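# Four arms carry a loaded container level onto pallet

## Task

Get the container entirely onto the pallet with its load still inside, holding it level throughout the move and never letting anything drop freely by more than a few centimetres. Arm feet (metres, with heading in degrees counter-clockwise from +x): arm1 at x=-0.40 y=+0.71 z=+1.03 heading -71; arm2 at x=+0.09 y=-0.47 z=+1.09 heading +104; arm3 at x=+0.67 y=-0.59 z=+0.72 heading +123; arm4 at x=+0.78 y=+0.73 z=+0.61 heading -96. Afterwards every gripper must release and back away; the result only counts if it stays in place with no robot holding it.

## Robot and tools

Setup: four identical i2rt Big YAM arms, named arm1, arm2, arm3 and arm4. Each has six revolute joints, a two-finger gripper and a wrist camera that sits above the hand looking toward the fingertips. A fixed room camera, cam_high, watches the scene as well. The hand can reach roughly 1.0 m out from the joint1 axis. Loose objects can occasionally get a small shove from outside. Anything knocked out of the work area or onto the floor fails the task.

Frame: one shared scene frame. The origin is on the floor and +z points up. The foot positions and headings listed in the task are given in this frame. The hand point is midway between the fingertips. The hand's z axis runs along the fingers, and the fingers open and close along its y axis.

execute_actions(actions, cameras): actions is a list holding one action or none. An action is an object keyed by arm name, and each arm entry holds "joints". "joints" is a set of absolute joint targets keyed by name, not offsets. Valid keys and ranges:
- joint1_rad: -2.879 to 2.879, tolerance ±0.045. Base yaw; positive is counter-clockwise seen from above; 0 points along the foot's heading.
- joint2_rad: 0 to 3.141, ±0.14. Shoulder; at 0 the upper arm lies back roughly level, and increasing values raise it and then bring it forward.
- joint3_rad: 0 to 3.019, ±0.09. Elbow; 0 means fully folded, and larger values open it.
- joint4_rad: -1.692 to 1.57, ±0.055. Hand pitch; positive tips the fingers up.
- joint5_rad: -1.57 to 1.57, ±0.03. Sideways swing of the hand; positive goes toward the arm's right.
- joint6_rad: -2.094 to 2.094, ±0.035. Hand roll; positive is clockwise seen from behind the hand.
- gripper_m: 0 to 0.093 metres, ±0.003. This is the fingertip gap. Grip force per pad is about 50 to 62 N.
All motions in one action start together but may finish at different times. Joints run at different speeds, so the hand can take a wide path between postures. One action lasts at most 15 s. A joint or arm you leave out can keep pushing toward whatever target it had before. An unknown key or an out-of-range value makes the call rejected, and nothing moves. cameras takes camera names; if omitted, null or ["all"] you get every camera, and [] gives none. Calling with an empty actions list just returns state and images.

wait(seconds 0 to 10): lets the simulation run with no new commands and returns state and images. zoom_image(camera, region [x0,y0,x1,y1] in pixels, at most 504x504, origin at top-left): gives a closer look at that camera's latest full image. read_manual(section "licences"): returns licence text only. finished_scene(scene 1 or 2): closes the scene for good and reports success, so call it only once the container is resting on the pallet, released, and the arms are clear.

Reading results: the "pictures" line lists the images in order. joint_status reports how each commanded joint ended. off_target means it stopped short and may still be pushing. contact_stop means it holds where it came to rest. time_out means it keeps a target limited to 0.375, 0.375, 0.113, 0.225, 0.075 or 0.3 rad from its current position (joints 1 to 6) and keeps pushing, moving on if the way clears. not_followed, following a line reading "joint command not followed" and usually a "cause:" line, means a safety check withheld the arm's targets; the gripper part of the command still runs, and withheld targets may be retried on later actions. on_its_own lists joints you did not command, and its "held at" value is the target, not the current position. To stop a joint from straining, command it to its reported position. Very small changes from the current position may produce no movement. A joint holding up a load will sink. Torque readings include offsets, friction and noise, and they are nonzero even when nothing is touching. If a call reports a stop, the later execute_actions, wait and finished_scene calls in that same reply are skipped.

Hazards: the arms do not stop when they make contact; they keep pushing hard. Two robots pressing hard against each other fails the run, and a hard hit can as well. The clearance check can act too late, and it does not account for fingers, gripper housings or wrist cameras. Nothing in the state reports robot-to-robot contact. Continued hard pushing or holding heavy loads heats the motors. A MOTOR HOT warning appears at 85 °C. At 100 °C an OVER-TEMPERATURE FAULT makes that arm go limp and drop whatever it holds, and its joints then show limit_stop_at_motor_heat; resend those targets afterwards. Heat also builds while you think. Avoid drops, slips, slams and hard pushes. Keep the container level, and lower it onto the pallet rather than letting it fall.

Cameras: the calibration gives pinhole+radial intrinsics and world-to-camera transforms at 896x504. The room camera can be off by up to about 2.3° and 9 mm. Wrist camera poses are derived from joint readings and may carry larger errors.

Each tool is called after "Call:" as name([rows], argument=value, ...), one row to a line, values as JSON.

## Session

Call:
execute_actions(actions=[])

Scene clock: 0.00 s.
Joint torques (N m, as the arm reports them, + toward a larger angle): no reading
Motor temperatures (°C, as the motors report them): arm1=[26 30 30 27 28 30] | arm2=[27 27 27 26 26 27] | arm3=[28 29 29 26 26 29] | arm4=[27 27 30 29 28 25]
arm1.joint_positions: joint1_rad=+0.650 joint2_rad=+0.461 joint3_rad=+1.448 joint4_rad=-1.215 joint5_rad=+0.000 joint6_rad=-0.270 gripper_m=+0.094
arm1.joint_status: not commanded
arm1.hand: x=-0.2652 y=+0.6216 z=+1.6504 quat_wxyz=(-0.568, -0.126, -0.772, +0.257) (m; scene frame)
arm2.joint_positions: joint1_rad=-0.888 joint2_rad=+0.634 joint3_rad=+1.315 joint4_rad=-1.387 joint5_rad=-0.044 joint6_rad=-0.326 gripper_m=+0.095
arm2.joint_status: not commanded
arm2.hand: x=+0.2298 y=-0.2828 z=+1.5812 quat_wxyz=(-0.397, +0.538, -0.728, -0.149) (m; scene frame)
arm3.joint_positions: joint1_rad=-0.772 joint2_rad=+0.549 joint3_rad=+1.428 joint4_rad=-1.196 joint5_rad=+0.300 joint6_rad=-0.022 gripper_m=+0.095
arm3.joint_status: not commanded
arm3.hand: x=+0.7604 y=-0.3901 z=+1.3210 quat_wxyz=(-0.524, +0.449, -0.673, -0.266) (m; scene frame)
arm4.joint_positions: joint1_rad=-0.650 joint2_rad=+0.648 joint3_rad=+1.401 joint4_rad=-1.226 joint5_rad=-0.129 joint6_rad=+0.506 gripper_m=+0.095
arm4.joint_status: not commanded
arm4.hand: x=+0.6160 y=+0.5221 z=+1.1695 quat_wxyz=(-0.358, -0.839, -0.162, +0.376) (m; scene frame)
pictures: arm1_cam_wrist, arm2_cam_wrist, arm3_cam_wrist, arm4_cam_wrist, cam_high
camera_calibration (this result's frames):
arm1_cam_wrist: T_world_to_cam=[[-0.485952, -0.835951, 0.255021, -0.0351077], [-0.737919, 0.236086, -0.632249, 0.703923], [0.468323, -0.495428, -0.731591, 1.76236], [0, 0, 0, 1]] pos_world=[-0.322974, 0.677586, 1.74333]
arm2_cam_wrist: T_world_to_cam=[[0.90417, -0.374093, 0.206231, -0.64104], [-0.327284, -0.91692, -0.228348, 0.181152], [0.27452, 0.138969, -0.951486, 1.6025], [0, 0, 0, 1]] pos_world=[0.198978, -0.296405, 1.69833]
arm3_cam_wrist: T_world_to_cam=[[0.879563, -0.465946, 0.0962437, -0.975075], [-0.334123, -0.748924, -0.572255, 0.721287], [0.338719, 0.471177, -0.814409, 1.12742], [0, 0, 0, 1]] pos_world=[0.71676, -0.445357, 1.42478]
arm4_cam_wrist: T_world_to_cam=[[-0.539362, 0.703122, -0.463365, 0.502875], [0.840778, 0.41915, -0.342645, -0.330231], [-0.0467015, -0.574397, -0.817243, 1.405], [0, 0, 0, 1]] pos_world=[0.614498, 0.59186, 1.26809]
Images, in order (width x height): arm1_cam_wrist 896x504, arm2_cam_wrist 896x504, arm3_cam_wrist 896x504, arm4_cam_wrist 896x504, cam_high 896x504.

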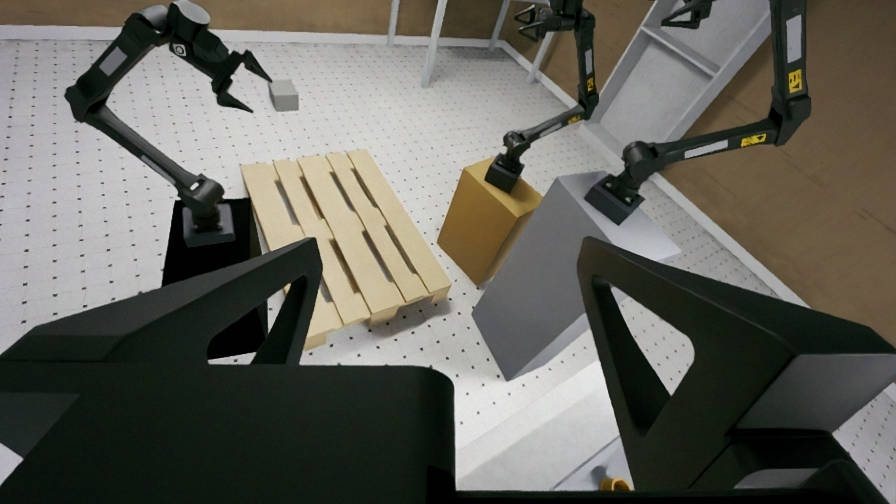

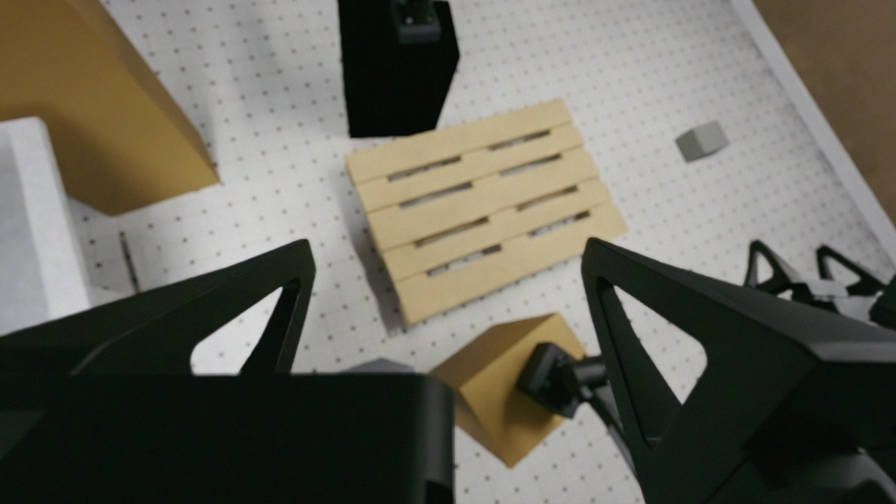

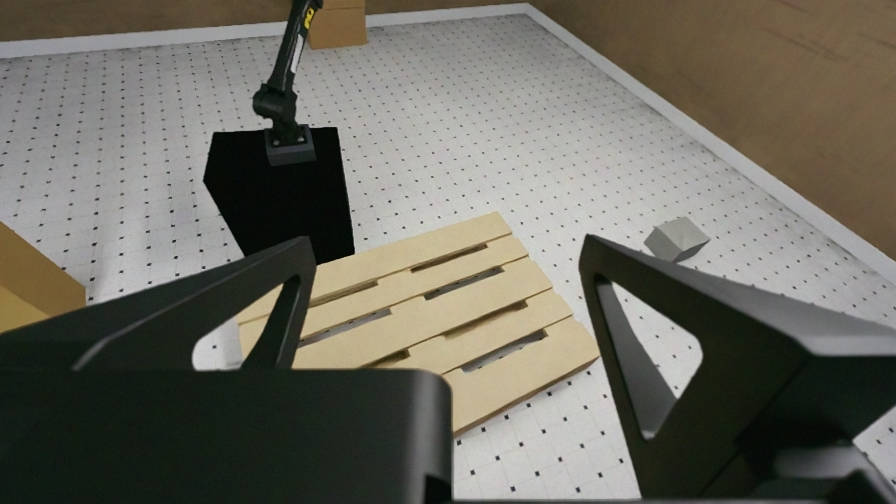

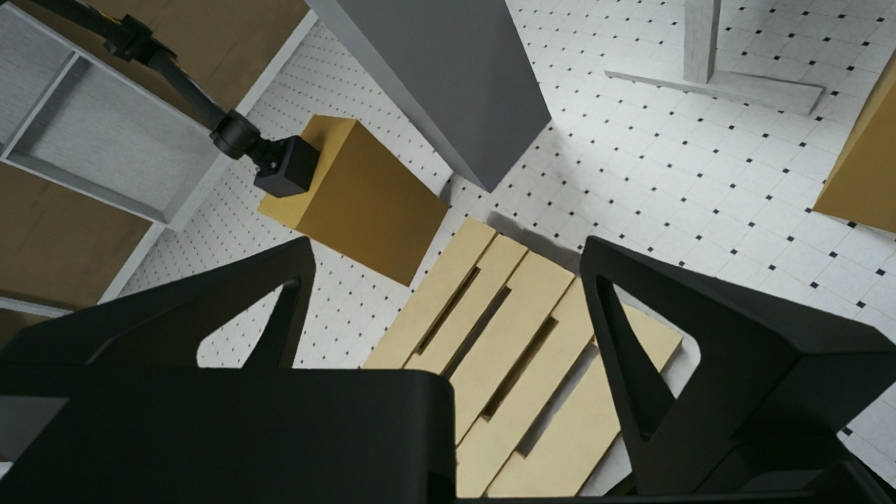

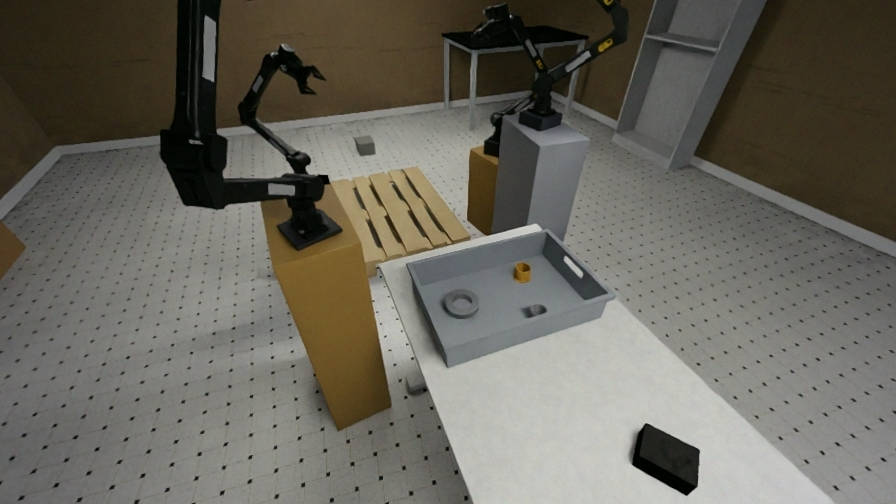

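Call:
zoom_image(camera="cam_high", region=[320, 150, 680, 400])

Region (320, 150, 680, 400) of cam_high's 896x504 image, scaled by 1.400, with more detail than that image has; it fills the top 350 rows of this view, and the rest is white.

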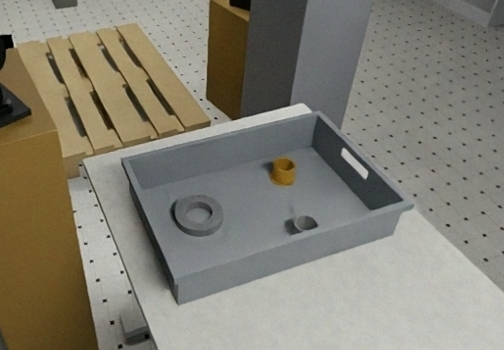

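Call:
execute_actions([
  {"arm1":{"joints":{"joint1_rad":-0.755,"joint2_rad":1.845,"joint3_rad":0.645,"joint4_rad":-0.36,"joint5_rad":0,"joint6_rad":-1.975,"gripper_m":0.08}},"arm2":{"joints":{"joint1_rad":0.89,"joint2_rad":2.65,"joint3_rad":2.15,"joint4_rad":-1.035,"joint5_rad":0,"joint6_rad":-0.415,"gripper_m":0.08}},"arm3":{"joints":{"joint1_rad":-0.265,"joint2_rad":2.245,"joint3_rad":2.33,"joint4_rad":-1.6,"joint5_rad":0,"joint6_rad":0.33,"gripper_m":0.075}},"arm4":{"joints":{"joint1_rad":-1.08,"joint2_rad":1.525,"joint3_rad":1.58,"joint4_rad":-1.595,"joint5_rad":0,"joint6_rad":0.41,"gripper_m":0.075}}},
], cameras=["arm1_cam_wrist","arm2_cam_wrist","cam_high"])

Scene clock: 5.10 s.
Joint torques (N m, as the arm reports them, + toward a larger angle): arm1=[  0.09 -10.2    2.29   0.17  -0.22  -0.21] | arm2=[ -0.03 -21.46   9.12   0.42  -0.07  -0.01] | arm3=[  1.21 -23.44  12.61  -0.43  -0.05   0.04] | arm4=[ -1.56 -16.17   9.56   0.6    0.19  -0.14]
Motor temperatures (°C, as the motors report them): arm1=[26 30 30 27 28 30] | arm2=[27 28 29 26 26 27] | arm3=[28 29 31 26 26 29] | arm4=[27 27 31 29 28 25]
arm1.joint_positions: joint1_rad=-0.755 joint2_rad=+1.837 joint3_rad=+0.644 joint4_rad=-0.370 joint5_rad=+0.002 joint6_rad=-1.959 gripper_m=+0.080
arm1.joint_status: all done
arm1.hand: x=-0.5311 y=+0.4144 z=+0.9022 quat_wxyz=(-0.001, -0.016, -1.000, +0.001) (m; scene frame)
arm2.joint_positions: joint1_rad=+0.889 joint2_rad=+2.664 joint3_rad=+2.123 joint4_rad=-1.030 joint5_rad=+0.000 joint6_rad=-0.404 gripper_m=+0.080
arm2.joint_status: all done
arm2.hand: x=-0.5594 y=-0.1693 z=+0.8951 quat_wxyz=(-0.007, +1.000, -0.015, -0.001) (m; scene frame)
arm3.joint_positions: joint1_rad=-0.271 joint2_rad=+2.263 joint3_rad=+2.298 joint4_rad=-1.584 joint5_rad=+0.003 joint6_rad=+0.317 gripper_m=+0.075
arm3.joint_status: all done
arm3.hand: x=+0.4591 y=+0.0859 z=+0.8576 quat_wxyz=(+0.000, +0.702, -0.712, -0.007) (m; scene frame)
arm4.joint_positions: joint1_rad=-1.075 joint2_rad=+1.534 joint3_rad=+1.560 joint4_rad=-1.588 joint5_rad=-0.003 joint6_rad=+0.423 gripper_m=+0.075
arm4.joint_status: all done
arm4.hand: x=+0.3532 y=+0.5539 z=+0.8808 quat_wxyz=(+0.002, -1.000, +0.020, +0.001) (m; scene frame)
pictures: arm1_cam_wrist, arm2_cam_wrist, cam_high
camera_calibration (this result's frames):
arm1_cam_wrist: T_world_to_cam=[[-0.0315125, -0.999497, 0.00368786, 0.389086], [-0.811351, 0.027735, 0.583901, -0.966187], [-0.58371, 0.0154081, -0.811816, 0.538825], [0, 0, 0, 1]] pos_world=[-0.457138, 0.407385, 1.00015]
arm2_cam_wrist: T_world_to_cam=[[0.0313279, 0.999463, 0.00962748, 0.176737], [0.813888, -0.0310999, 0.580189, -0.0652202], [0.580177, -0.0103404, -0.814425, 1.17357], [0, 0, 0, 1]] pos_world=[-0.633331, -0.166535, 0.99192]
Images, in order (width x height): arm1_cam_wrist 896x504, arm2_cam_wrist 896x504, cam_high 896x504.

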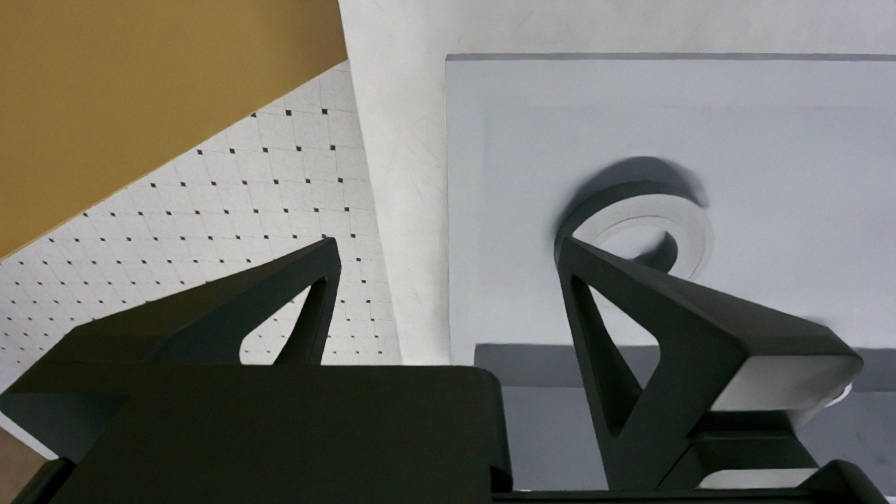

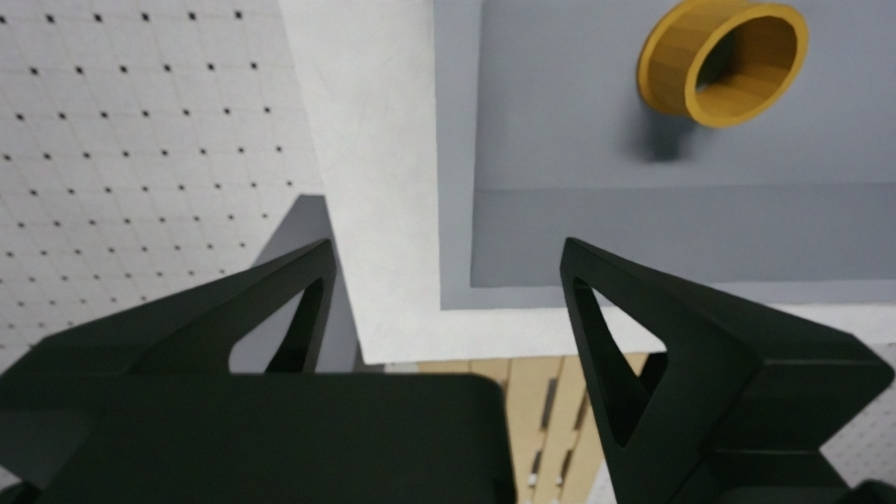

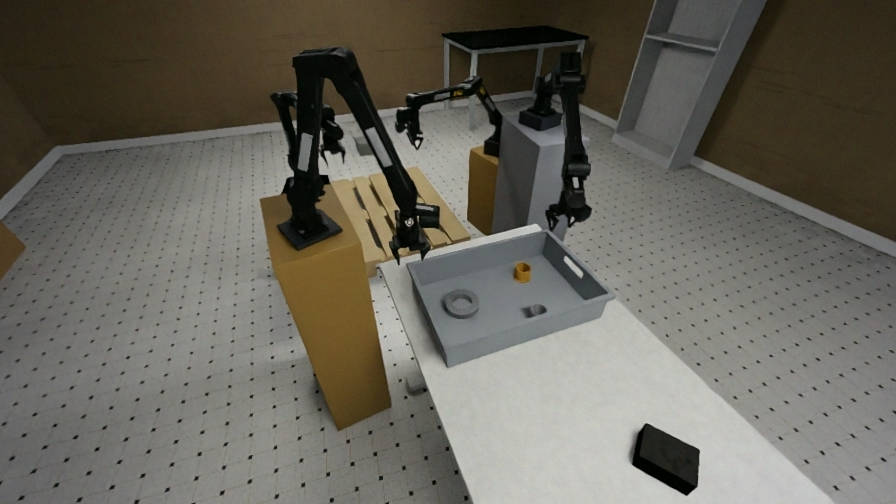

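Call:
execute_actions([
  {"arm1":{"joints":{"joint1_rad":-0.742,"joint2_rad":2.235,"joint3_rad":0.727,"joint4_rad":-0.072}},"arm2":{"joints":{"joint1_rad":0.882,"joint2_rad":2.885,"joint3_rad":2.31,"joint4_rad":-0.96}}},
], cameras=["arm1_cam_wrist","arm2_cam_wrist"])

Scene clock: 7.70 s.
Joint torques (N m, as the arm reports them, + toward a larger angle): arm1=[ 0.29  2.49  1.47  3.13 -0.72 -0.19] | arm2=[ -0.69 -21.77   8.52   0.75  -0.07  -0.01] | arm3=[  1.12 -22.77  12.52  -0.5   -0.04   0.05] | arm4=[ -1.52 -16.6    9.61   0.53   0.21  -0.12]
Motor temperatures (°C, as the motors report them): arm1=[26 30 30 27 28 30] | arm2=[27 29 29 26 26 27] | arm3=[28 30 31 26 26 29] | arm4=[27 27 32 29 28 25]
arm1.joint_positions: joint1_rad=-0.745 joint2_rad=+2.022 joint3_rad=+0.729 joint4_rad=-0.158 joint5_rad=+0.012 joint6_rad=-1.960 gripper_m=+0.080
arm1.joint_status: joint2_rad time_out (moved +0.185 of +0.398); joint4_rad time_out (moved +0.212 of +0.298); the others done
arm1.on_its_own: joint2_rad reads +2.022 and still pushes toward +2.235 since a time_out; joint4_rad reads -0.158 and still pushes toward -0.072 since a time_out
arm1.hand: x=-0.5500 y=+0.3660 z=+0.8550 quat_wxyz=(+0.025, -0.011, -0.998, +0.051) (m; scene frame)
arm2.joint_positions: joint1_rad=+0.889 joint2_rad=+2.899 joint3_rad=+2.286 joint4_rad=-0.964 joint5_rad=+0.000 joint6_rad=-0.404 gripper_m=+0.080
arm2.joint_status: all done
arm2.hand: x=-0.5600 y=-0.1676 z=+0.7839 quat_wxyz=(-0.006, +1.000, -0.015, +0.001) (m; scene frame)
arm3.joint_positions: joint1_rad=-0.271 joint2_rad=+2.263 joint3_rad=+2.298 joint4_rad=-1.584 joint5_rad=+0.003 joint6_rad=+0.317 gripper_m=+0.075
arm3.joint_status: not commanded
arm3.hand: x=+0.4591 y=+0.0859 z=+0.8576 quat_wxyz=(+0.000, +0.702, -0.712, -0.007) (m; scene frame)
arm4.joint_positions: joint1_rad=-1.075 joint2_rad=+1.534 joint3_rad=+1.560 joint4_rad=-1.588 joint5_rad=-0.003 joint6_rad=+0.423 gripper_m=+0.075
arm4.joint_status: not commanded
arm4.hand: x=+0.3532 y=+0.5539 z=+0.8808 quat_wxyz=(+0.002, -1.000, +0.020, +0.001) (m; scene frame)
pictures: arm1_cam_wrist, arm2_cam_wrist
camera_calibration (this result's frames):
arm1_cam_wrist: T_world_to_cam=[[-0.0187381, -0.99449, 0.103141, 0.260515], [-0.779143, 0.0791714, 0.621827, -0.986229], [-0.626567, -0.0687093, -0.776333, 0.467117], [0, 0, 0, 1]] pos_world=[-0.470852, 0.369256, 0.949032]
arm2_cam_wrist: T_world_to_cam=[[0.0313441, 0.999478, 0.00783427, 0.177555], [0.811469, -0.0300227, 0.583623, -0.00398702], [0.583554, -0.0119359, -0.811987, 1.08304], [0, 0, 0, 1]] pos_world=[-0.634343, -0.164655, 0.880351]
Images, in order (width x height): arm1_cam_wrist 896x504, arm2_cam_wrist 896x504.

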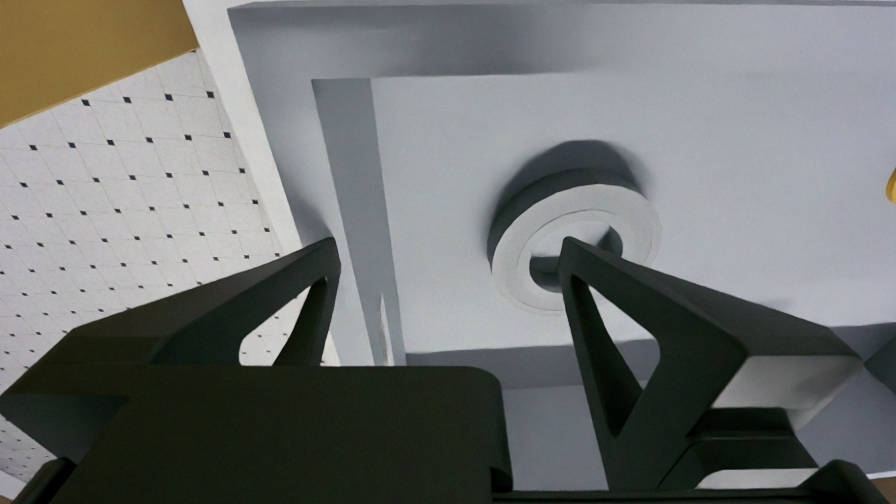

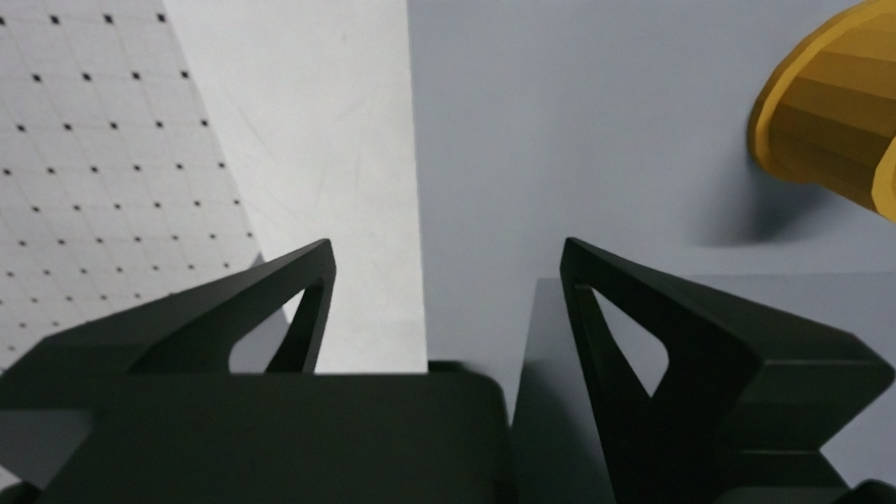

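Call:
execute_actions([
  {"arm1":{"joints":{"joint2_rad":1.92,"joint3_rad":0.655,"joint4_rad":-0.31}}},
], cameras=[])

Call:
execute_actions([
  {"arm1":{"joints":{"joint2_rad":2.095,"joint3_rad":0.68,"joint4_rad":-0.17}}},
], cameras=[])

Call:
execute_actions([
  {"arm1":{"joints":{"joint2_rad":2.205,"joint3_rad":0.716,"joint4_rad":-0.095}},"arm2":{"joints":{"joint2_rad":2.86}}},
], cameras=["arm1_cam_wrist","arm2_cam_wrist"])

Scene clock: 9.13 s.
Joint torques (N m, as the arm reports them, + toward a larger angle): arm1=[  0.21 -10.92   2.16  -0.48  -0.28  -0.16] | arm2=[ -0.68 -21.73   8.54   0.76  -0.07  -0.01] | arm3=[  1.42 -22.8   12.51  -0.37  -0.06   0.05] | arm4=[ -1.13 -15.88   9.51   0.63   0.21  -0.12]
Motor temperatures (°C, as the motors report them): arm1=[26 30 30 27 28 30] | arm2=[27 29 29 26 26 27] | arm3=[28 30 32 26 26 29] | arm4=[27 27 32 29 28 25]
arm1.joint_positions: joint1_rad=-0.745 joint2_rad=+1.921 joint3_rad=+0.646 joint4_rad=-0.304 joint5_rad=+0.003 joint6_rad=-1.965 gripper_m=+0.080
arm1.joint_status: all done
arm1.hand: x=-0.5260 y=+0.4176 z=+0.8768 quat_wxyz=(-0.004, -0.008, -1.000, -0.006) (m; scene frame)
arm2.joint_positions: joint1_rad=+0.889 joint2_rad=+2.899 joint3_rad=+2.286 joint4_rad=-0.964 joint5_rad=+0.000 joint6_rad=-0.404 gripper_m=+0.080
arm2.joint_status: not commanded
arm2.hand: x=-0.5600 y=-0.1676 z=+0.7839 quat_wxyz=(-0.006, +1.000, -0.015, +0.001) (m; scene frame)
arm3.joint_positions: joint1_rad=-0.271 joint2_rad=+2.263 joint3_rad=+2.298 joint4_rad=-1.584 joint5_rad=+0.003 joint6_rad=+0.317 gripper_m=+0.075
arm3.joint_status: not commanded
arm3.hand: x=+0.4591 y=+0.0859 z=+0.8576 quat_wxyz=(+0.000, +0.702, -0.712, -0.007) (m; scene frame)
arm4.joint_positions: joint1_rad=-1.075 joint2_rad=+1.534 joint3_rad=+1.560 joint4_rad=-1.588 joint5_rad=-0.003 joint6_rad=+0.423 gripper_m=+0.075
arm4.joint_status: not commanded
arm4.hand: x=+0.3532 y=+0.5539 z=+0.8808 quat_wxyz=(+0.002, -1.000, +0.020, +0.001) (m; scene frame)
pictures: none
No camera images: the call's "cameras" was empty. Leave "cameras" out to get every camera's image.

Scene clock: 10.10 s.
Joint torques (N m, as the arm reports them, + toward a larger angle): arm1=[  0.23 -11.55   0.45   0.12  -0.28  -0.16] | arm2=[ -0.61 -21.74   8.52   0.78  -0.07  -0.01] | arm3=[  1.08 -23.46  12.42  -0.35  -0.07   0.04] | arm4=[ -1.31 -16.41   9.59   0.55   0.17  -0.1 ]
Motor temperatures (°C, as the motors report them): arm1=[26 30 30 27 28 30] | arm2=[27 29 30 26 26 27] | arm3=[28 31 32 26 26 29] | arm4=[27 27 33 29 28 25]
arm1.joint_positions: joint1_rad=-0.745 joint2_rad=+2.093 joint3_rad=+0.678 joint4_rad=-0.180 joint5_rad=+0.003 joint6_rad=-1.965 gripper_m=+0.080
arm1.joint_status: all done
arm1.hand: x=-0.5249 y=+0.4196 z=+0.8268 quat_wxyz=(-0.007, -0.008, -1.000, -0.013) (m; scene frame)
arm2.joint_positions: joint1_rad=+0.889 joint2_rad=+2.899 joint3_rad=+2.286 joint4_rad=-0.964 joint5_rad=+0.000 joint6_rad=-0.404 gripper_m=+0.080
arm2.joint_status: not commanded
arm2.hand: x=-0.5600 y=-0.1676 z=+0.7839 quat_wxyz=(-0.006, +1.000, -0.015, +0.001) (m; scene frame)
arm3.joint_positions: joint1_rad=-0.271 joint2_rad=+2.263 joint3_rad=+2.298 joint4_rad=-1.584 joint5_rad=+0.003 joint6_rad=+0.317 gripper_m=+0.075
arm3.joint_status: not commanded
arm3.hand: x=+0.4591 y=+0.0859 z=+0.8576 quat_wxyz=(+0.000, +0.702, -0.712, -0.007) (m; scene frame)
arm4.joint_positions: joint1_rad=-1.075 joint2_rad=+1.534 joint3_rad=+1.560 joint4_rad=-1.588 joint5_rad=-0.003 joint6_rad=+0.423 gripper_m=+0.075
arm4.joint_status: not commanded
arm4.hand: x=+0.3532 y=+0.5539 z=+0.8808 quat_wxyz=(+0.002, -1.000, +0.020, +0.001) (m; scene frame)
pictures: none
No camera images: the call's "cameras" was empty. Leave "cameras" out to get every camera's image.

Scene clock: 10.97 s.
Joint torques (N m, as the arm reports them, + toward a larger angle): arm1=[  0.21 -11.55  -0.33   0.1   -0.29  -0.16] | arm2=[ -0.69 -22.1    8.65   0.81  -0.07  -0.01] | arm3=[  1.33 -23.15  12.6   -0.26  -0.06   0.01] | arm4=[ -1.73 -16.47   9.53   0.65   0.16  -0.16]
Motor temperatures (°C, as the motors report them): arm1=[26 30 30 27 28 30] | arm2=[27 30 30 26 26 27] | arm3=[28 31 32 26 26 29] | arm4=[27 27 33 29 28 25]
arm1.joint_positions: joint1_rad=-0.745 joint2_rad=+2.195 joint3_rad=+0.716 joint4_rad=-0.103 joint5_rad=+0.003 joint6_rad=-1.965 gripper_m=+0.080
arm1.joint_status: all done
arm1.hand: x=-0.5277 y=+0.4126 z=+0.7970 quat_wxyz=(-0.004, -0.008, -1.000, -0.007) (m; scene frame)
arm2.joint_positions: joint1_rad=+0.889 joint2_rad=+2.880 joint3_rad=+2.286 joint4_rad=-0.964 joint5_rad=+0.000 joint6_rad=-0.404 gripper_m=+0.080
arm2.joint_status: all done
arm2.hand: x=-0.5672 y=-0.1644 z=+0.7967 quat_wxyz=(-0.009, +1.000, -0.015, -0.007) (m; scene frame)
arm3.joint_positions: joint1_rad=-0.271 joint2_rad=+2.263 joint3_rad=+2.298 joint4_rad=-1.584 joint5_rad=+0.003 joint6_rad=+0.317 gripper_m=+0.075
arm3.joint_status: not commanded
arm3.hand: x=+0.4591 y=+0.0859 z=+0.8576 quat_wxyz=(+0.000, +0.702, -0.712, -0.007) (m; scene frame)
arm4.joint_positions: joint1_rad=-1.075 joint2_rad=+1.534 joint3_rad=+1.560 joint4_rad=-1.588 joint5_rad=-0.003 joint6_rad=+0.423 gripper_m=+0.075
arm4.joint_status: not commanded
arm4.hand: x=+0.3532 y=+0.5539 z=+0.8808 quat_wxyz=(+0.002, -1.000, +0.020, +0.001) (m; scene frame)
pictures: arm1_cam_wrist, arm2_cam_wrist
camera_calibration (this result's frames):
arm1_cam_wrist: T_world_to_cam=[[-0.0149743, -0.999791, -0.0139101, 0.410719], [-0.81544, 0.00415994, 0.578827, -0.890384], [-0.578648, 0.0200103, -0.815332, 0.458968], [0, 0, 0, 1]] pos_world=[-0.454323, 0.405153, 0.895303]
arm2_cam_wrist: T_world_to_cam=[[0.0313239, 0.999397, 0.0150071, 0.168775], [0.821057, -0.0342907, 0.569815, 0.0101746], [0.569986, -0.00552715, -0.821636, 1.09876], [0, 0, 0, 1]] pos_world=[-0.639918, -0.162251, 0.894449]
Images, in order (width x height): arm1_cam_wrist 896x504, arm2_cam_wrist 896x504.

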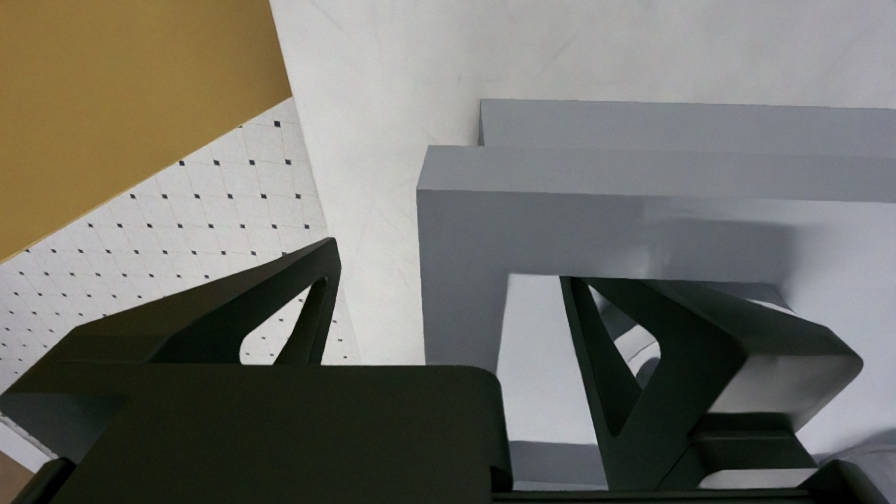

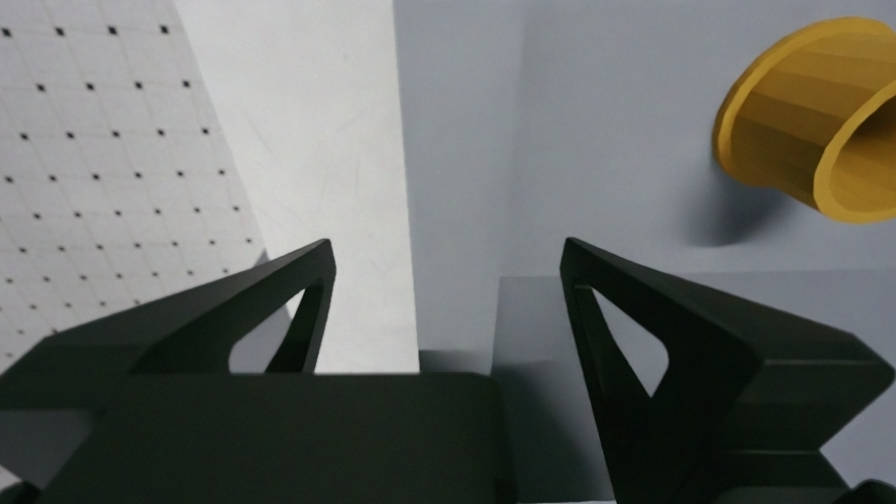

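Call:
execute_actions([
  {"arm1":{"joints":{"gripper_m":0}},"arm2":{"joints":{"gripper_m":0}}},
], cameras=[])

Call:
execute_actions([
  {"arm1":{"joints":{"joint1_rad":-0.468,"joint2_rad":2.19,"joint3_rad":0.643,"joint4_rad":-0.018,"joint6_rad":-1.685}},"arm2":{"joints":{"joint1_rad":0.818,"joint2_rad":2.68,"joint3_rad":1.845,"joint4_rad":-0.715,"joint6_rad":-0.47}}},
], cameras=[])

Call:
execute_actions([
  {"arm1":{"joints":{"joint1_rad":-0.172,"joint2_rad":2.19,"joint3_rad":0.647,"joint4_rad":-0.021,"joint6_rad":-1.389}},"arm2":{"joints":{"joint1_rad":0.742,"joint2_rad":2.558,"joint3_rad":1.52,"joint4_rad":-0.516,"joint6_rad":-0.55}}},
], cameras=[])

Call:
execute_actions([
  {"arm1":{"joints":{"joint1_rad":0.088,"joint2_rad":2.195,"joint3_rad":0.72,"joint4_rad":-0.085,"joint6_rad":-1.127}},"arm2":{"joints":{"joint1_rad":0.648,"joint2_rad":2.48,"joint3_rad":1.272,"joint4_rad":-0.348,"joint6_rad":-0.645}}},
], cameras=["cam_high"])

Scene clock: 12.13 s.
Joint torques (N m, as the arm reports them, + toward a larger angle): arm1=[  0.3  -11.63  -0.39  -0.43   0.09  -0.16] | arm2=[ -0.64 -22.34   8.64   0.69  -0.35   0.02] | arm3=[  1.04 -22.63  12.46  -0.48  -0.04   0.05] | arm4=[ -1.26 -15.96   9.66   0.69   0.19  -0.12]
Motor temperatures (°C, as the motors report them): arm1=[26 30 30 27 28 30] | arm2=[27 30 30 26 26 27] | arm3=[28 31 33 26 26 29] | arm4=[27 27 33 29 28 25]
arm1.joint_positions: joint1_rad=-0.745 joint2_rad=+2.195 joint3_rad=+0.719 joint4_rad=-0.089 joint5_rad=-0.005 joint6_rad=-1.965 gripper_m=+0.015
arm1.joint_status: gripper_m off_target (ended at +0.015, target +0.000)
arm1.hand: x=-0.5286 y=+0.4077 z=+0.7970 quat_wxyz=(-0.005, -0.009, -1.000, +0.002) (m; scene frame)
arm2.joint_positions: joint1_rad=+0.889 joint2_rad=+2.880 joint3_rad=+2.286 joint4_rad=-0.961 joint5_rad=+0.007 joint6_rad=-0.407 gripper_m=+0.014
arm2.joint_status: gripper_m off_target (ended at +0.014, target +0.000)
arm2.hand: x=-0.5673 y=-0.1631 z=+0.7968 quat_wxyz=(-0.013, +1.000, -0.013, -0.007) (m; scene frame)
arm3.joint_positions: joint1_rad=-0.271 joint2_rad=+2.263 joint3_rad=+2.298 joint4_rad=-1.584 joint5_rad=+0.003 joint6_rad=+0.317 gripper_m=+0.075
arm3.joint_status: not commanded
arm3.hand: x=+0.4591 y=+0.0859 z=+0.8576 quat_wxyz=(+0.000, +0.702, -0.712, -0.007) (m; scene frame)
arm4.joint_positions: joint1_rad=-1.075 joint2_rad=+1.534 joint3_rad=+1.560 joint4_rad=-1.588 joint5_rad=-0.003 joint6_rad=+0.423 gripper_m=+0.075
arm4.joint_status: not commanded
arm4.hand: x=+0.3532 y=+0.5539 z=+0.8808 quat_wxyz=(+0.002, -1.000, +0.020, +0.001) (m; scene frame)
pictures: none
No camera images: the call's "cameras" was empty. Leave "cameras" out to get every camera's image.

Scene clock: 13.27 s.
Joint torques (N m, as the arm reports them, + toward a larger angle): arm1=[  0.13 -11.82  -0.68  -0.74  -0.01  -0.18] | arm2=[ -1.47 -20.23   4.95   0.55  -0.26  -0.16] | arm3=[  1.27 -22.94  12.39  -0.42  -0.05   0.02] | arm4=[ -1.25 -16.02   9.65   0.67   0.23  -0.14]
Motor temperatures (°C, as the motors report them): arm1=[26 30 30 27 28 30] | arm2=[27 30 30 26 26 27] | arm3=[28 31 33 26 26 29] | arm4=[27 27 33 29 28 25]
arm1.joint_positions: joint1_rad=-0.470 joint2_rad=+2.193 joint3_rad=+0.642 joint4_rad=-0.002 joint5_rad=-0.003 joint6_rad=-1.674 gripper_m=+0.014
arm1.joint_status: all done
arm1.hand: x=-0.4368 y=+0.4084 z=+0.7966 quat_wxyz=(-0.004, -0.017, -1.000, +0.008) (m; scene frame)
arm2.joint_positions: joint1_rad=+0.836 joint2_rad=+2.697 joint3_rad=+1.857 joint4_rad=-0.712 joint5_rad=+0.004 joint6_rad=-0.445 gripper_m=+0.014
arm2.joint_status: all done
arm2.hand: x=-0.4858 y=-0.1635 z=+0.7952 quat_wxyz=(-0.013, +1.000, -0.021, -0.008) (m; scene frame)
arm3.joint_positions: joint1_rad=-0.271 joint2_rad=+2.263 joint3_rad=+2.298 joint4_rad=-1.584 joint5_rad=+0.003 joint6_rad=+0.317 gripper_m=+0.075
arm3.joint_status: not commanded
arm3.hand: x=+0.4591 y=+0.0859 z=+0.8576 quat_wxyz=(+0.000, +0.702, -0.712, -0.007) (m; scene frame)
arm4.joint_positions: joint1_rad=-1.075 joint2_rad=+1.534 joint3_rad=+1.560 joint4_rad=-1.588 joint5_rad=-0.003 joint6_rad=+0.423 gripper_m=+0.075
arm4.joint_status: not commanded
arm4.hand: x=+0.3532 y=+0.5539 z=+0.8808 quat_wxyz=(+0.002, -1.000, +0.020, +0.001) (m; scene frame)
pictures: none
No camera images: the call's "cameras" was empty. Leave "cameras" out to get every camera's image.

Scene clock: 14.27 s.
Joint torques (N m, as the arm reports them, + toward a larger angle): arm1=[ -0.24 -12.04  -0.38  -0.86  -0.02  -0.11] | arm2=[ -1.27 -17.8    4.25   0.59  -0.13  -0.09] | arm3=[  0.75 -22.89  12.62  -0.36  -0.08   0.03] | arm4=[ -1.17 -16.31   9.65   0.74   0.17  -0.16]
Motor temperatures (°C, as the motors report them): arm1=[26 30 30 27 28 30] | arm2=[27 30 30 26 26 27] | arm3=[28 31 33 26 26 29] | arm4=[27 27 33 29 28 25]
arm1.joint_positions: joint1_rad=-0.168 joint2_rad=+2.195 joint3_rad=+0.643 joint4_rad=-0.002 joint5_rad=-0.003 joint6_rad=-1.385 gripper_m=+0.014
arm1.joint_status: all done
arm1.hand: x=-0.3437 y=+0.4102 z=+0.7967 quat_wxyz=(-0.006, -0.010, -1.000, +0.006) (m; scene frame)
arm2.joint_positions: joint1_rad=+0.758 joint2_rad=+2.571 joint3_rad=+1.523 joint4_rad=-0.514 joint5_rad=+0.001 joint6_rad=-0.530 gripper_m=+0.014
arm2.joint_status: all done
arm2.hand: x=-0.3911 y=-0.1638 z=+0.7948 quat_wxyz=(-0.010, +1.000, -0.017, -0.005) (m; scene frame)
arm3.joint_positions: joint1_rad=-0.271 joint2_rad=+2.263 joint3_rad=+2.298 joint4_rad=-1.584 joint5_rad=+0.003 joint6_rad=+0.317 gripper_m=+0.075
arm3.joint_status: not commanded
arm3.hand: x=+0.4591 y=+0.0859 z=+0.8576 quat_wxyz=(+0.000, +0.702, -0.712, -0.007) (m; scene frame)
arm4.joint_positions: joint1_rad=-1.075 joint2_rad=+1.534 joint3_rad=+1.560 joint4_rad=-1.588 joint5_rad=-0.003 joint6_rad=+0.423 gripper_m=+0.075
arm4.joint_status: not commanded
arm4.hand: x=+0.3532 y=+0.5539 z=+0.8808 quat_wxyz=(+0.002, -1.000, +0.020, +0.001) (m; scene frame)
pictures: none
No camera images: the call's "cameras" was empty. Leave "cameras" out to get every camera's image.

Scene clock: 15.23 s.
Joint torques (N m, as the arm reports them, + toward a larger angle): arm1=[ -0.55 -12.61   0.86  -0.95  -0.01  -0.07] | arm2=[ -1.02 -15.76   3.49   0.57  -0.03  -0.01] | arm3=[  1.   -22.91  12.42  -0.41  -0.05   0.02] | arm4=[ -0.99 -16.25   9.65   0.63   0.17  -0.13]
Motor temperatures (°C, as the motors report them): arm1=[26 30 30 27 28 30] | arm2=[27 30 30 26 26 27] | arm3=[28 32 33 26 26 29] | arm4=[27 28 34 29 28 25]
arm1.joint_positions: joint1_rad=+0.097 joint2_rad=+2.199 joint3_rad=+0.708 joint4_rad=-0.063 joint5_rad=-0.002 joint6_rad=-1.127 gripper_m=+0.014
arm1.joint_status: all done
arm1.hand: x=-0.2554 y=+0.4121 z=+0.7974 quat_wxyz=(-0.008, -0.007, -1.000, +0.005) (m; scene frame)
arm2.joint_positions: joint1_rad=+0.662 joint2_rad=+2.490 joint3_rad=+1.270 joint4_rad=-0.346 joint5_rad=-0.001 joint6_rad=-0.634 gripper_m=+0.014
arm2.joint_status: all done
arm2.hand: x=-0.3012 y=-0.1649 z=+0.7945 quat_wxyz=(-0.007, +1.000, -0.013, -0.003) (m; scene frame)
arm3.joint_positions: joint1_rad=-0.271 joint2_rad=+2.263 joint3_rad=+2.298 joint4_rad=-1.584 joint5_rad=+0.003 joint6_rad=+0.317 gripper_m=+0.075
arm3.joint_status: not commanded
arm3.hand: x=+0.4591 y=+0.0859 z=+0.8576 quat_wxyz=(+0.000, +0.702, -0.712, -0.007) (m; scene frame)
arm4.joint_positions: joint1_rad=-1.075 joint2_rad=+1.534 joint3_rad=+1.560 joint4_rad=-1.588 joint5_rad=-0.003 joint6_rad=+0.423 gripper_m=+0.075
arm4.joint_status: not commanded
arm4.hand: x=+0.3532 y=+0.5539 z=+0.8808 quat_wxyz=(+0.002, -1.000, +0.020, +0.001) (m; scene frame)
pictures: cam_high
Images, in order (width x height): cam_high 896x504.

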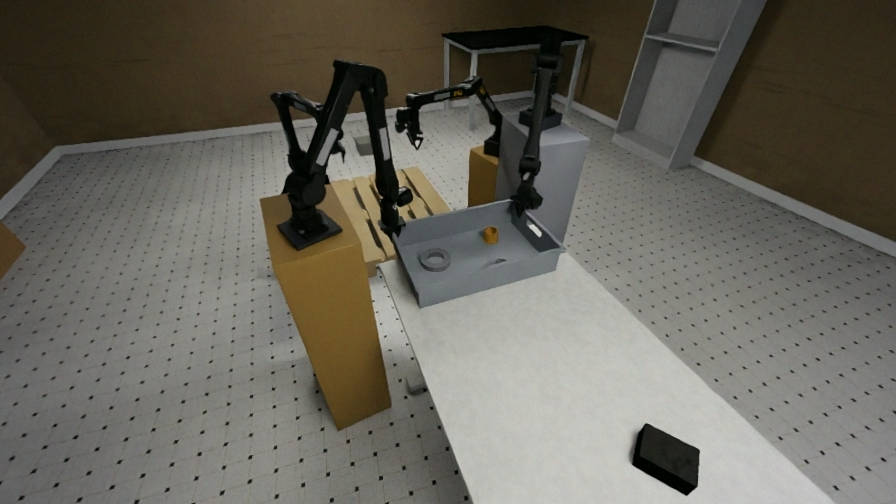

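Call:
execute_actions([
  {"arm1":{"joints":{"gripper_m":0.065}},"arm2":{"joints":{"gripper_m":0.065}}},
], cameras=[])

Call:
execute_actions([
  {"arm1":{"joints":{"joint1_rad":-0.332,"joint2_rad":2.25,"joint3_rad":0.637,"joint4_rad":0.035,"joint6_rad":-1.56}},"arm2":{"joints":{"joint1_rad":0.722,"joint2_rad":2.582,"joint3_rad":1.455,"joint4_rad":-0.452,"joint6_rad":-0.57}}},
], cameras=[])

Call:
execute_actions([
  {"arm1":{"joints":{"joint1_rad":-0.798,"joint2_rad":2.25,"joint3_rad":0.727,"joint4_rad":-0.062,"joint6_rad":-2.03}},"arm2":{"joints":{"gripper_m":0}}},
], cameras=["arm1_cam_wrist","arm2_cam_wrist"])

Scene clock: 16.20 s.
Joint torques (N m, as the arm reports them, + toward a larger angle): arm1=[ -0.61 -12.68   0.56  -0.48  -0.02  -0.07] | arm2=[ -0.83 -15.65   3.49   0.57  -0.01  -0.01] | arm3=[  1.17 -22.89  12.57  -0.33  -0.09   0.01] | arm4=[ -1.58 -15.94   9.54   0.67   0.19  -0.13]
Motor temperatures (°C, as the motors report them): arm1=[26 30 30 27 28 30] | arm2=[27 30 30 26 26 27] | arm3=[28 32 34 26 26 29] | arm4=[27 28 34 29 28 25]
arm1.joint_positions: joint1_rad=+0.097 joint2_rad=+2.199 joint3_rad=+0.712 joint4_rad=-0.075 joint5_rad=-0.002 joint6_rad=-1.127 gripper_m=+0.065
arm1.joint_status: all done
arm1.hand: x=-0.2556 y=+0.4124 z=+0.7976 quat_wxyz=(-0.007, -0.007, -1.000, +0.002) (m; scene frame)
arm2.joint_positions: joint1_rad=+0.658 joint2_rad=+2.490 joint3_rad=+1.270 joint4_rad=-0.346 joint5_rad=-0.002 joint6_rad=-0.634 gripper_m=+0.065
arm2.joint_status: all done
arm2.hand: x=-0.3000 y=-0.1634 z=+0.7945 quat_wxyz=(-0.007, +1.000, -0.015, -0.003) (m; scene frame)
arm3.joint_positions: joint1_rad=-0.271 joint2_rad=+2.263 joint3_rad=+2.298 joint4_rad=-1.584 joint5_rad=+0.003 joint6_rad=+0.317 gripper_m=+0.075
arm3.joint_status: not commanded
arm3.hand: x=+0.4591 y=+0.0859 z=+0.8576 quat_wxyz=(+0.000, +0.702, -0.712, -0.007) (m; scene frame)
arm4.joint_positions: joint1_rad=-1.075 joint2_rad=+1.534 joint3_rad=+1.560 joint4_rad=-1.588 joint5_rad=-0.003 joint6_rad=+0.423 gripper_m=+0.075
arm4.joint_status: not commanded
arm4.hand: x=+0.3532 y=+0.5539 z=+0.8808 quat_wxyz=(+0.002, -1.000, +0.020, +0.001) (m; scene frame)
pictures: none
No camera images: the call's "cameras" was empty. Leave "cameras" out to get every camera's image.

Scene clock: 17.67 s.
Joint torques (N m, as the arm reports them, + toward a larger angle): arm1=[  0.26 -10.78  -1.16   0.19  -0.09  -0.22] | arm2=[ -0.53 -15.44   5.3    0.19  -0.05   0.25] | arm3=[  1.49 -22.82  12.4   -0.5   -0.04   0.04] | arm4=[ -1.54 -16.33   9.55   0.66   0.17  -0.13]
Motor temperatures (°C, as the motors report them): arm1=[26 30 30 27 28 30] | arm2=[27 30 30 26 26 27] | arm3=[28 32 34 26 26 29] | arm4=[27 28 34 29 28 25]
arm1.joint_positions: joint1_rad=-0.334 joint2_rad=+2.238 joint3_rad=+0.637 joint4_rad=+0.025 joint5_rad=-0.001 joint6_rad=-1.544 gripper_m=+0.065
arm1.joint_status: all done
arm1.hand: x=-0.3948 y=+0.4186 z=+0.7844 quat_wxyz=(-0.004, -0.013, -1.000, -0.004) (m; scene frame)
arm2.joint_positions: joint1_rad=+0.729 joint2_rad=+2.571 joint3_rad=+1.435 joint4_rad=-0.442 joint5_rad=-0.001 joint6_rad=-0.584 gripper_m=+0.065
arm2.joint_status: all done
arm2.hand: x=-0.3541 y=-0.1691 z=+0.7789 quat_wxyz=(-0.004, +1.000, -0.005, +0.002) (m; scene frame)
arm3.joint_positions: joint1_rad=-0.271 joint2_rad=+2.263 joint3_rad=+2.298 joint4_rad=-1.584 joint5_rad=+0.003 joint6_rad=+0.317 gripper_m=+0.075
arm3.joint_status: not commanded
arm3.hand: x=+0.4591 y=+0.0859 z=+0.8576 quat_wxyz=(+0.000, +0.702, -0.712, -0.007) (m; scene frame)
arm4.joint_positions: joint1_rad=-1.075 joint2_rad=+1.534 joint3_rad=+1.560 joint4_rad=-1.588 joint5_rad=-0.003 joint6_rad=+0.423 gripper_m=+0.075
arm4.joint_status: not commanded
arm4.hand: x=+0.3532 y=+0.5539 z=+0.8808 quat_wxyz=(+0.002, -1.000, +0.020, +0.001) (m; scene frame)
pictures: none
No camera images: the call's "cameras" was empty. Leave "cameras" out to get every camera's image.

Scene clock: 19.17 s.
Joint torques (N m, as the arm reports them, + toward a larger angle): arm1=[  0.32 -11.66  -0.52  -0.58  -0.09  -0.2 ] | arm2=[ -0.39 -15.64   5.04   0.1   -0.63   0.17] | arm3=[  0.52 -23.19  12.58  -0.42  -0.09   0.09] | arm4=[ -1.72 -16.41   9.61   0.55   0.19  -0.16]
Motor temperatures (°C, as the motors report them): arm1=[26 30 30 27 28 30] | arm2=[27 30 30 26 26 27] | arm3=[28 32 34 26 26 29] | arm4=[27 28 34 29 28 25]
arm1.joint_positions: joint1_rad=-0.803 joint2_rad=+2.238 joint3_rad=+0.728 joint4_rad=-0.052 joint5_rad=-0.001 joint6_rad=-2.014 gripper_m=+0.065
arm1.joint_status: all done
arm1.hand: x=-0.5462 y=+0.4168 z=+0.7839 quat_wxyz=(-0.002, -0.013, -1.000, +0.003) (m; scene frame)
arm2.joint_positions: joint1_rad=+0.726 joint2_rad=+2.571 joint3_rad=+1.439 joint4_rad=-0.440 joint5_rad=+0.013 joint6_rad=-0.577 gripper_m=+0.012
arm2.joint_status: gripper_m off_target (ended at +0.012, target +0.000)
arm2.hand: x=-0.3543 y=-0.1640 z=+0.7795 quat_wxyz=(-0.012, +1.000, -0.010, +0.003) (m; scene frame)
arm3.joint_positions: joint1_rad=-0.271 joint2_rad=+2.263 joint3_rad=+2.298 joint4_rad=-1.584 joint5_rad=+0.003 joint6_rad=+0.317 gripper_m=+0.075
arm3.joint_status: not commanded
arm3.hand: x=+0.4591 y=+0.0859 z=+0.8576 quat_wxyz=(+0.000, +0.702, -0.712, -0.007) (m; scene frame)
arm4.joint_positions: joint1_rad=-1.075 joint2_rad=+1.534 joint3_rad=+1.560 joint4_rad=-1.588 joint5_rad=-0.003 joint6_rad=+0.423 gripper_m=+0.075
arm4.joint_status: not commanded
arm4.hand: x=+0.3532 y=+0.5539 z=+0.8808 quat_wxyz=(+0.002, -1.000, +0.020, +0.001) (m; scene frame)
pictures: arm1_cam_wrist, arm2_cam_wrist
camera_calibration (this result's frames):
arm1_cam_wrist: T_world_to_cam=[[-0.0238935, -0.999696, 0.00600264, 0.393869], [-0.812344, 0.0229146, 0.582728, -0.907044], [-0.582689, 0.0090472, -0.812645, 0.43779], [0, 0, 0, 1]] pos_world=[-0.472326, 0.410574, 0.881964]
arm2_cam_wrist: T_world_to_cam=[[0.021031, 0.999571, 0.0203997, 0.154154], [0.809857, -0.028997, 0.585911, -0.170399], [0.586251, 0.00419858, -0.810119, 0.961595], [0, 0, 0, 1]] pos_world=[-0.428979, -0.163066, 0.875701]
Images, in order (width x height): arm1_cam_wrist 896x504, arm2_cam_wrist 896x504.

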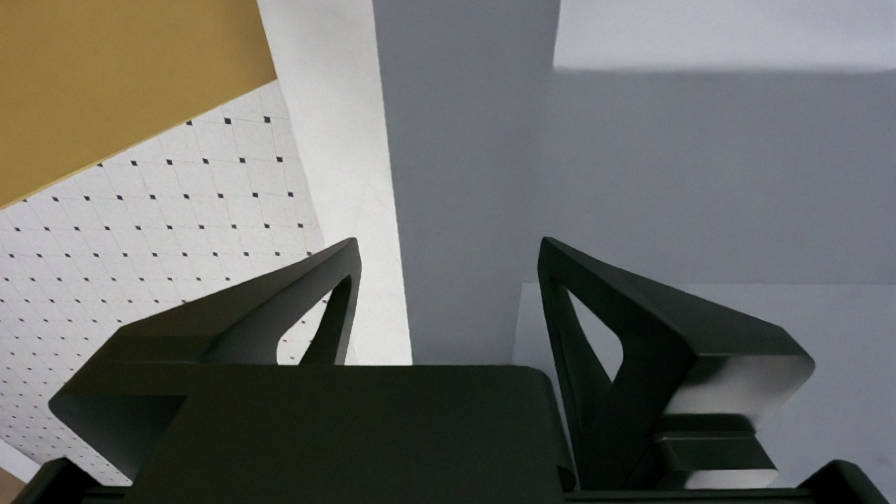

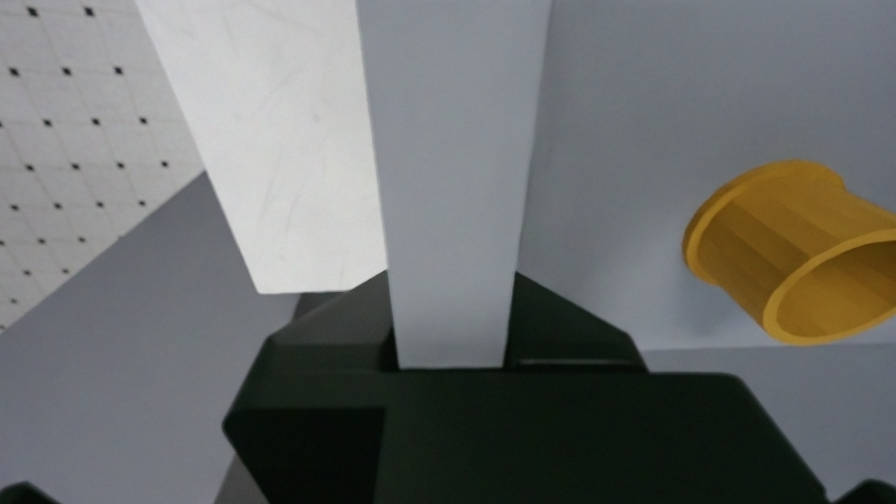

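Call:
execute_actions([
  {"arm1":{"joints":{"gripper_m":0}}},
], cameras=[])

Call:
execute_actions([
  {"arm1":{"joints":{"joint2_rad":2.116,"joint3_rad":0.705,"joint4_rad":-0.125}},"arm2":{"joints":{"joint2_rad":2.44,"joint3_rad":1.425,"joint4_rad":-0.47}}},
], cameras=["cam_high"])

Scene clock: 22.47 s.
Joint torques (N m, as the arm reports them, + toward a larger angle): arm1=[  0.3  -11.66  -0.71  -0.91   0.28  -0.1 ] | arm2=[ -0.48 -15.6    4.94   0.09  -0.63   0.17] | arm3=[  1.3  -23.13  12.46  -0.43  -0.06   0.06] | arm4=[ -1.17 -16.29   9.53   0.68   0.16  -0.15]
Motor temperatures (°C, as the motors report them): arm1=[26 31 30 27 28 30] | arm2=[27 31 29 26 26 27] | arm3=[28 33 35 26 26 29] | arm4=[27 28 35 29 28 25]
arm1.joint_positions: joint1_rad=-0.802 joint2_rad=+2.238 joint3_rad=+0.731 joint4_rad=-0.042 joint5_rad=-0.008 joint6_rad=-2.027 gripper_m=+0.014
arm1.joint_status: gripper_m off_target (ended at +0.014, target +0.000)
arm1.hand: x=-0.5466 y=+0.4124 z=+0.7840 quat_wxyz=(-0.003, -0.006, -1.000, +0.010) (m; scene frame)
arm2.joint_positions: joint1_rad=+0.726 joint2_rad=+2.572 joint3_rad=+1.440 joint4_rad=-0.440 joint5_rad=+0.013 joint6_rad=-0.576 gripper_m=+0.012
arm2.joint_status: not commanded
arm2.hand: x=-0.3548 y=-0.1639 z=+0.7794 quat_wxyz=(-0.012, +1.000, -0.010, +0.003) (m; scene frame)
arm3.joint_positions: joint1_rad=-0.271 joint2_rad=+2.263 joint3_rad=+2.298 joint4_rad=-1.584 joint5_rad=+0.003 joint6_rad=+0.317 gripper_m=+0.075
arm3.joint_status: not commanded
arm3.hand: x=+0.4591 y=+0.0859 z=+0.8576 quat_wxyz=(+0.000, +0.702, -0.712, -0.007) (m; scene frame)
arm4.joint_positions: joint1_rad=-1.075 joint2_rad=+1.534 joint3_rad=+1.560 joint4_rad=-1.588 joint5_rad=-0.003 joint6_rad=+0.423 gripper_m=+0.075
arm4.joint_status: not commanded
arm4.hand: x=+0.3532 y=+0.5539 z=+0.8808 quat_wxyz=(+0.002, -1.000, +0.020, +0.001) (m; scene frame)
pictures: none
No camera images: the call's "cameras" was empty. Leave "cameras" out to get every camera's image.

Scene clock: 23.30 s.
Joint torques (N m, as the arm reports them, + toward a larger angle): arm1=[  0.74 -15.84  -0.34  -1.77  -0.12  -0.07] | arm2=[ -0.46 -21.87   5.14  -0.69  -0.46   0.19] | arm3=[  1.5  -22.45  12.45  -0.26  -0.06   0.07] | arm4=[ -1.15 -16.26   9.73   0.56   0.17  -0.16]
Motor temperatures (°C, as the motors report them): arm1=[26 31 30 27 28 30] | arm2=[27 31 29 26 26 27] | arm3=[28 33 35 26 26 29] | arm4=[27 28 35 29 28 25]
arm1.joint_positions: joint1_rad=-0.801 joint2_rad=+2.165 joint3_rad=+0.710 joint4_rad=-0.080 joint5_rad=+0.000 joint6_rad=-2.029 gripper_m=+0.013
arm1.joint_status: all done
arm1.hand: x=-0.5496 y=+0.4096 z=+0.8059 quat_wxyz=(+0.004, -0.005, -1.000, +0.014) (m; scene frame)
arm2.joint_positions: joint1_rad=+0.728 joint2_rad=+2.527 joint3_rad=+1.410 joint4_rad=-0.440 joint5_rad=+0.009 joint6_rad=-0.578 gripper_m=+0.012
arm2.joint_status: all done
arm2.hand: x=-0.3565 y=-0.1649 z=+0.7972 quat_wxyz=(-0.014, +1.000, -0.009, -0.004) (m; scene frame)
arm3.joint_positions: joint1_rad=-0.271 joint2_rad=+2.263 joint3_rad=+2.298 joint4_rad=-1.584 joint5_rad=+0.003 joint6_rad=+0.317 gripper_m=+0.075
arm3.joint_status: not commanded
arm3.hand: x=+0.4591 y=+0.0859 z=+0.8576 quat_wxyz=(+0.000, +0.702, -0.712, -0.007) (m; scene frame)
arm4.joint_positions: joint1_rad=-1.075 joint2_rad=+1.534 joint3_rad=+1.560 joint4_rad=-1.588 joint5_rad=-0.003 joint6_rad=+0.423 gripper_m=+0.075
arm4.joint_status: not commanded
arm4.hand: x=+0.3532 y=+0.5539 z=+0.8808 quat_wxyz=(+0.002, -1.000, +0.020, +0.001) (m; scene frame)
pictures: cam_high
Images, in order (width x height): cam_high 896x504.

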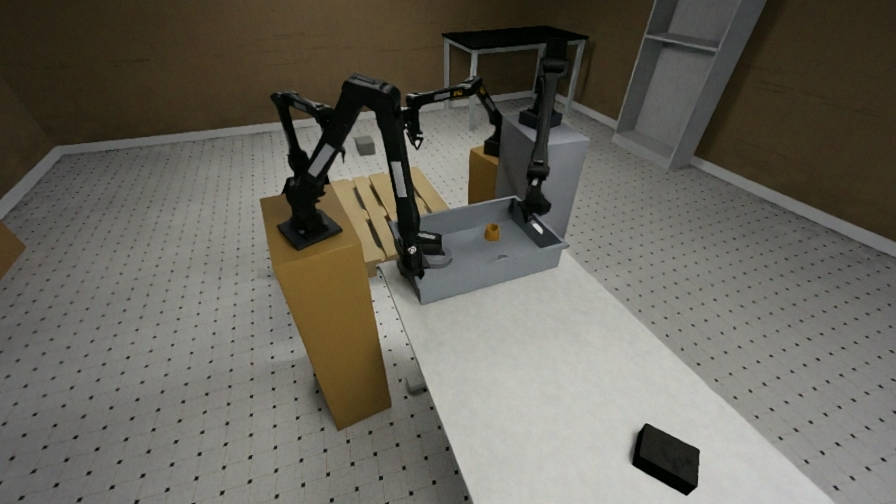

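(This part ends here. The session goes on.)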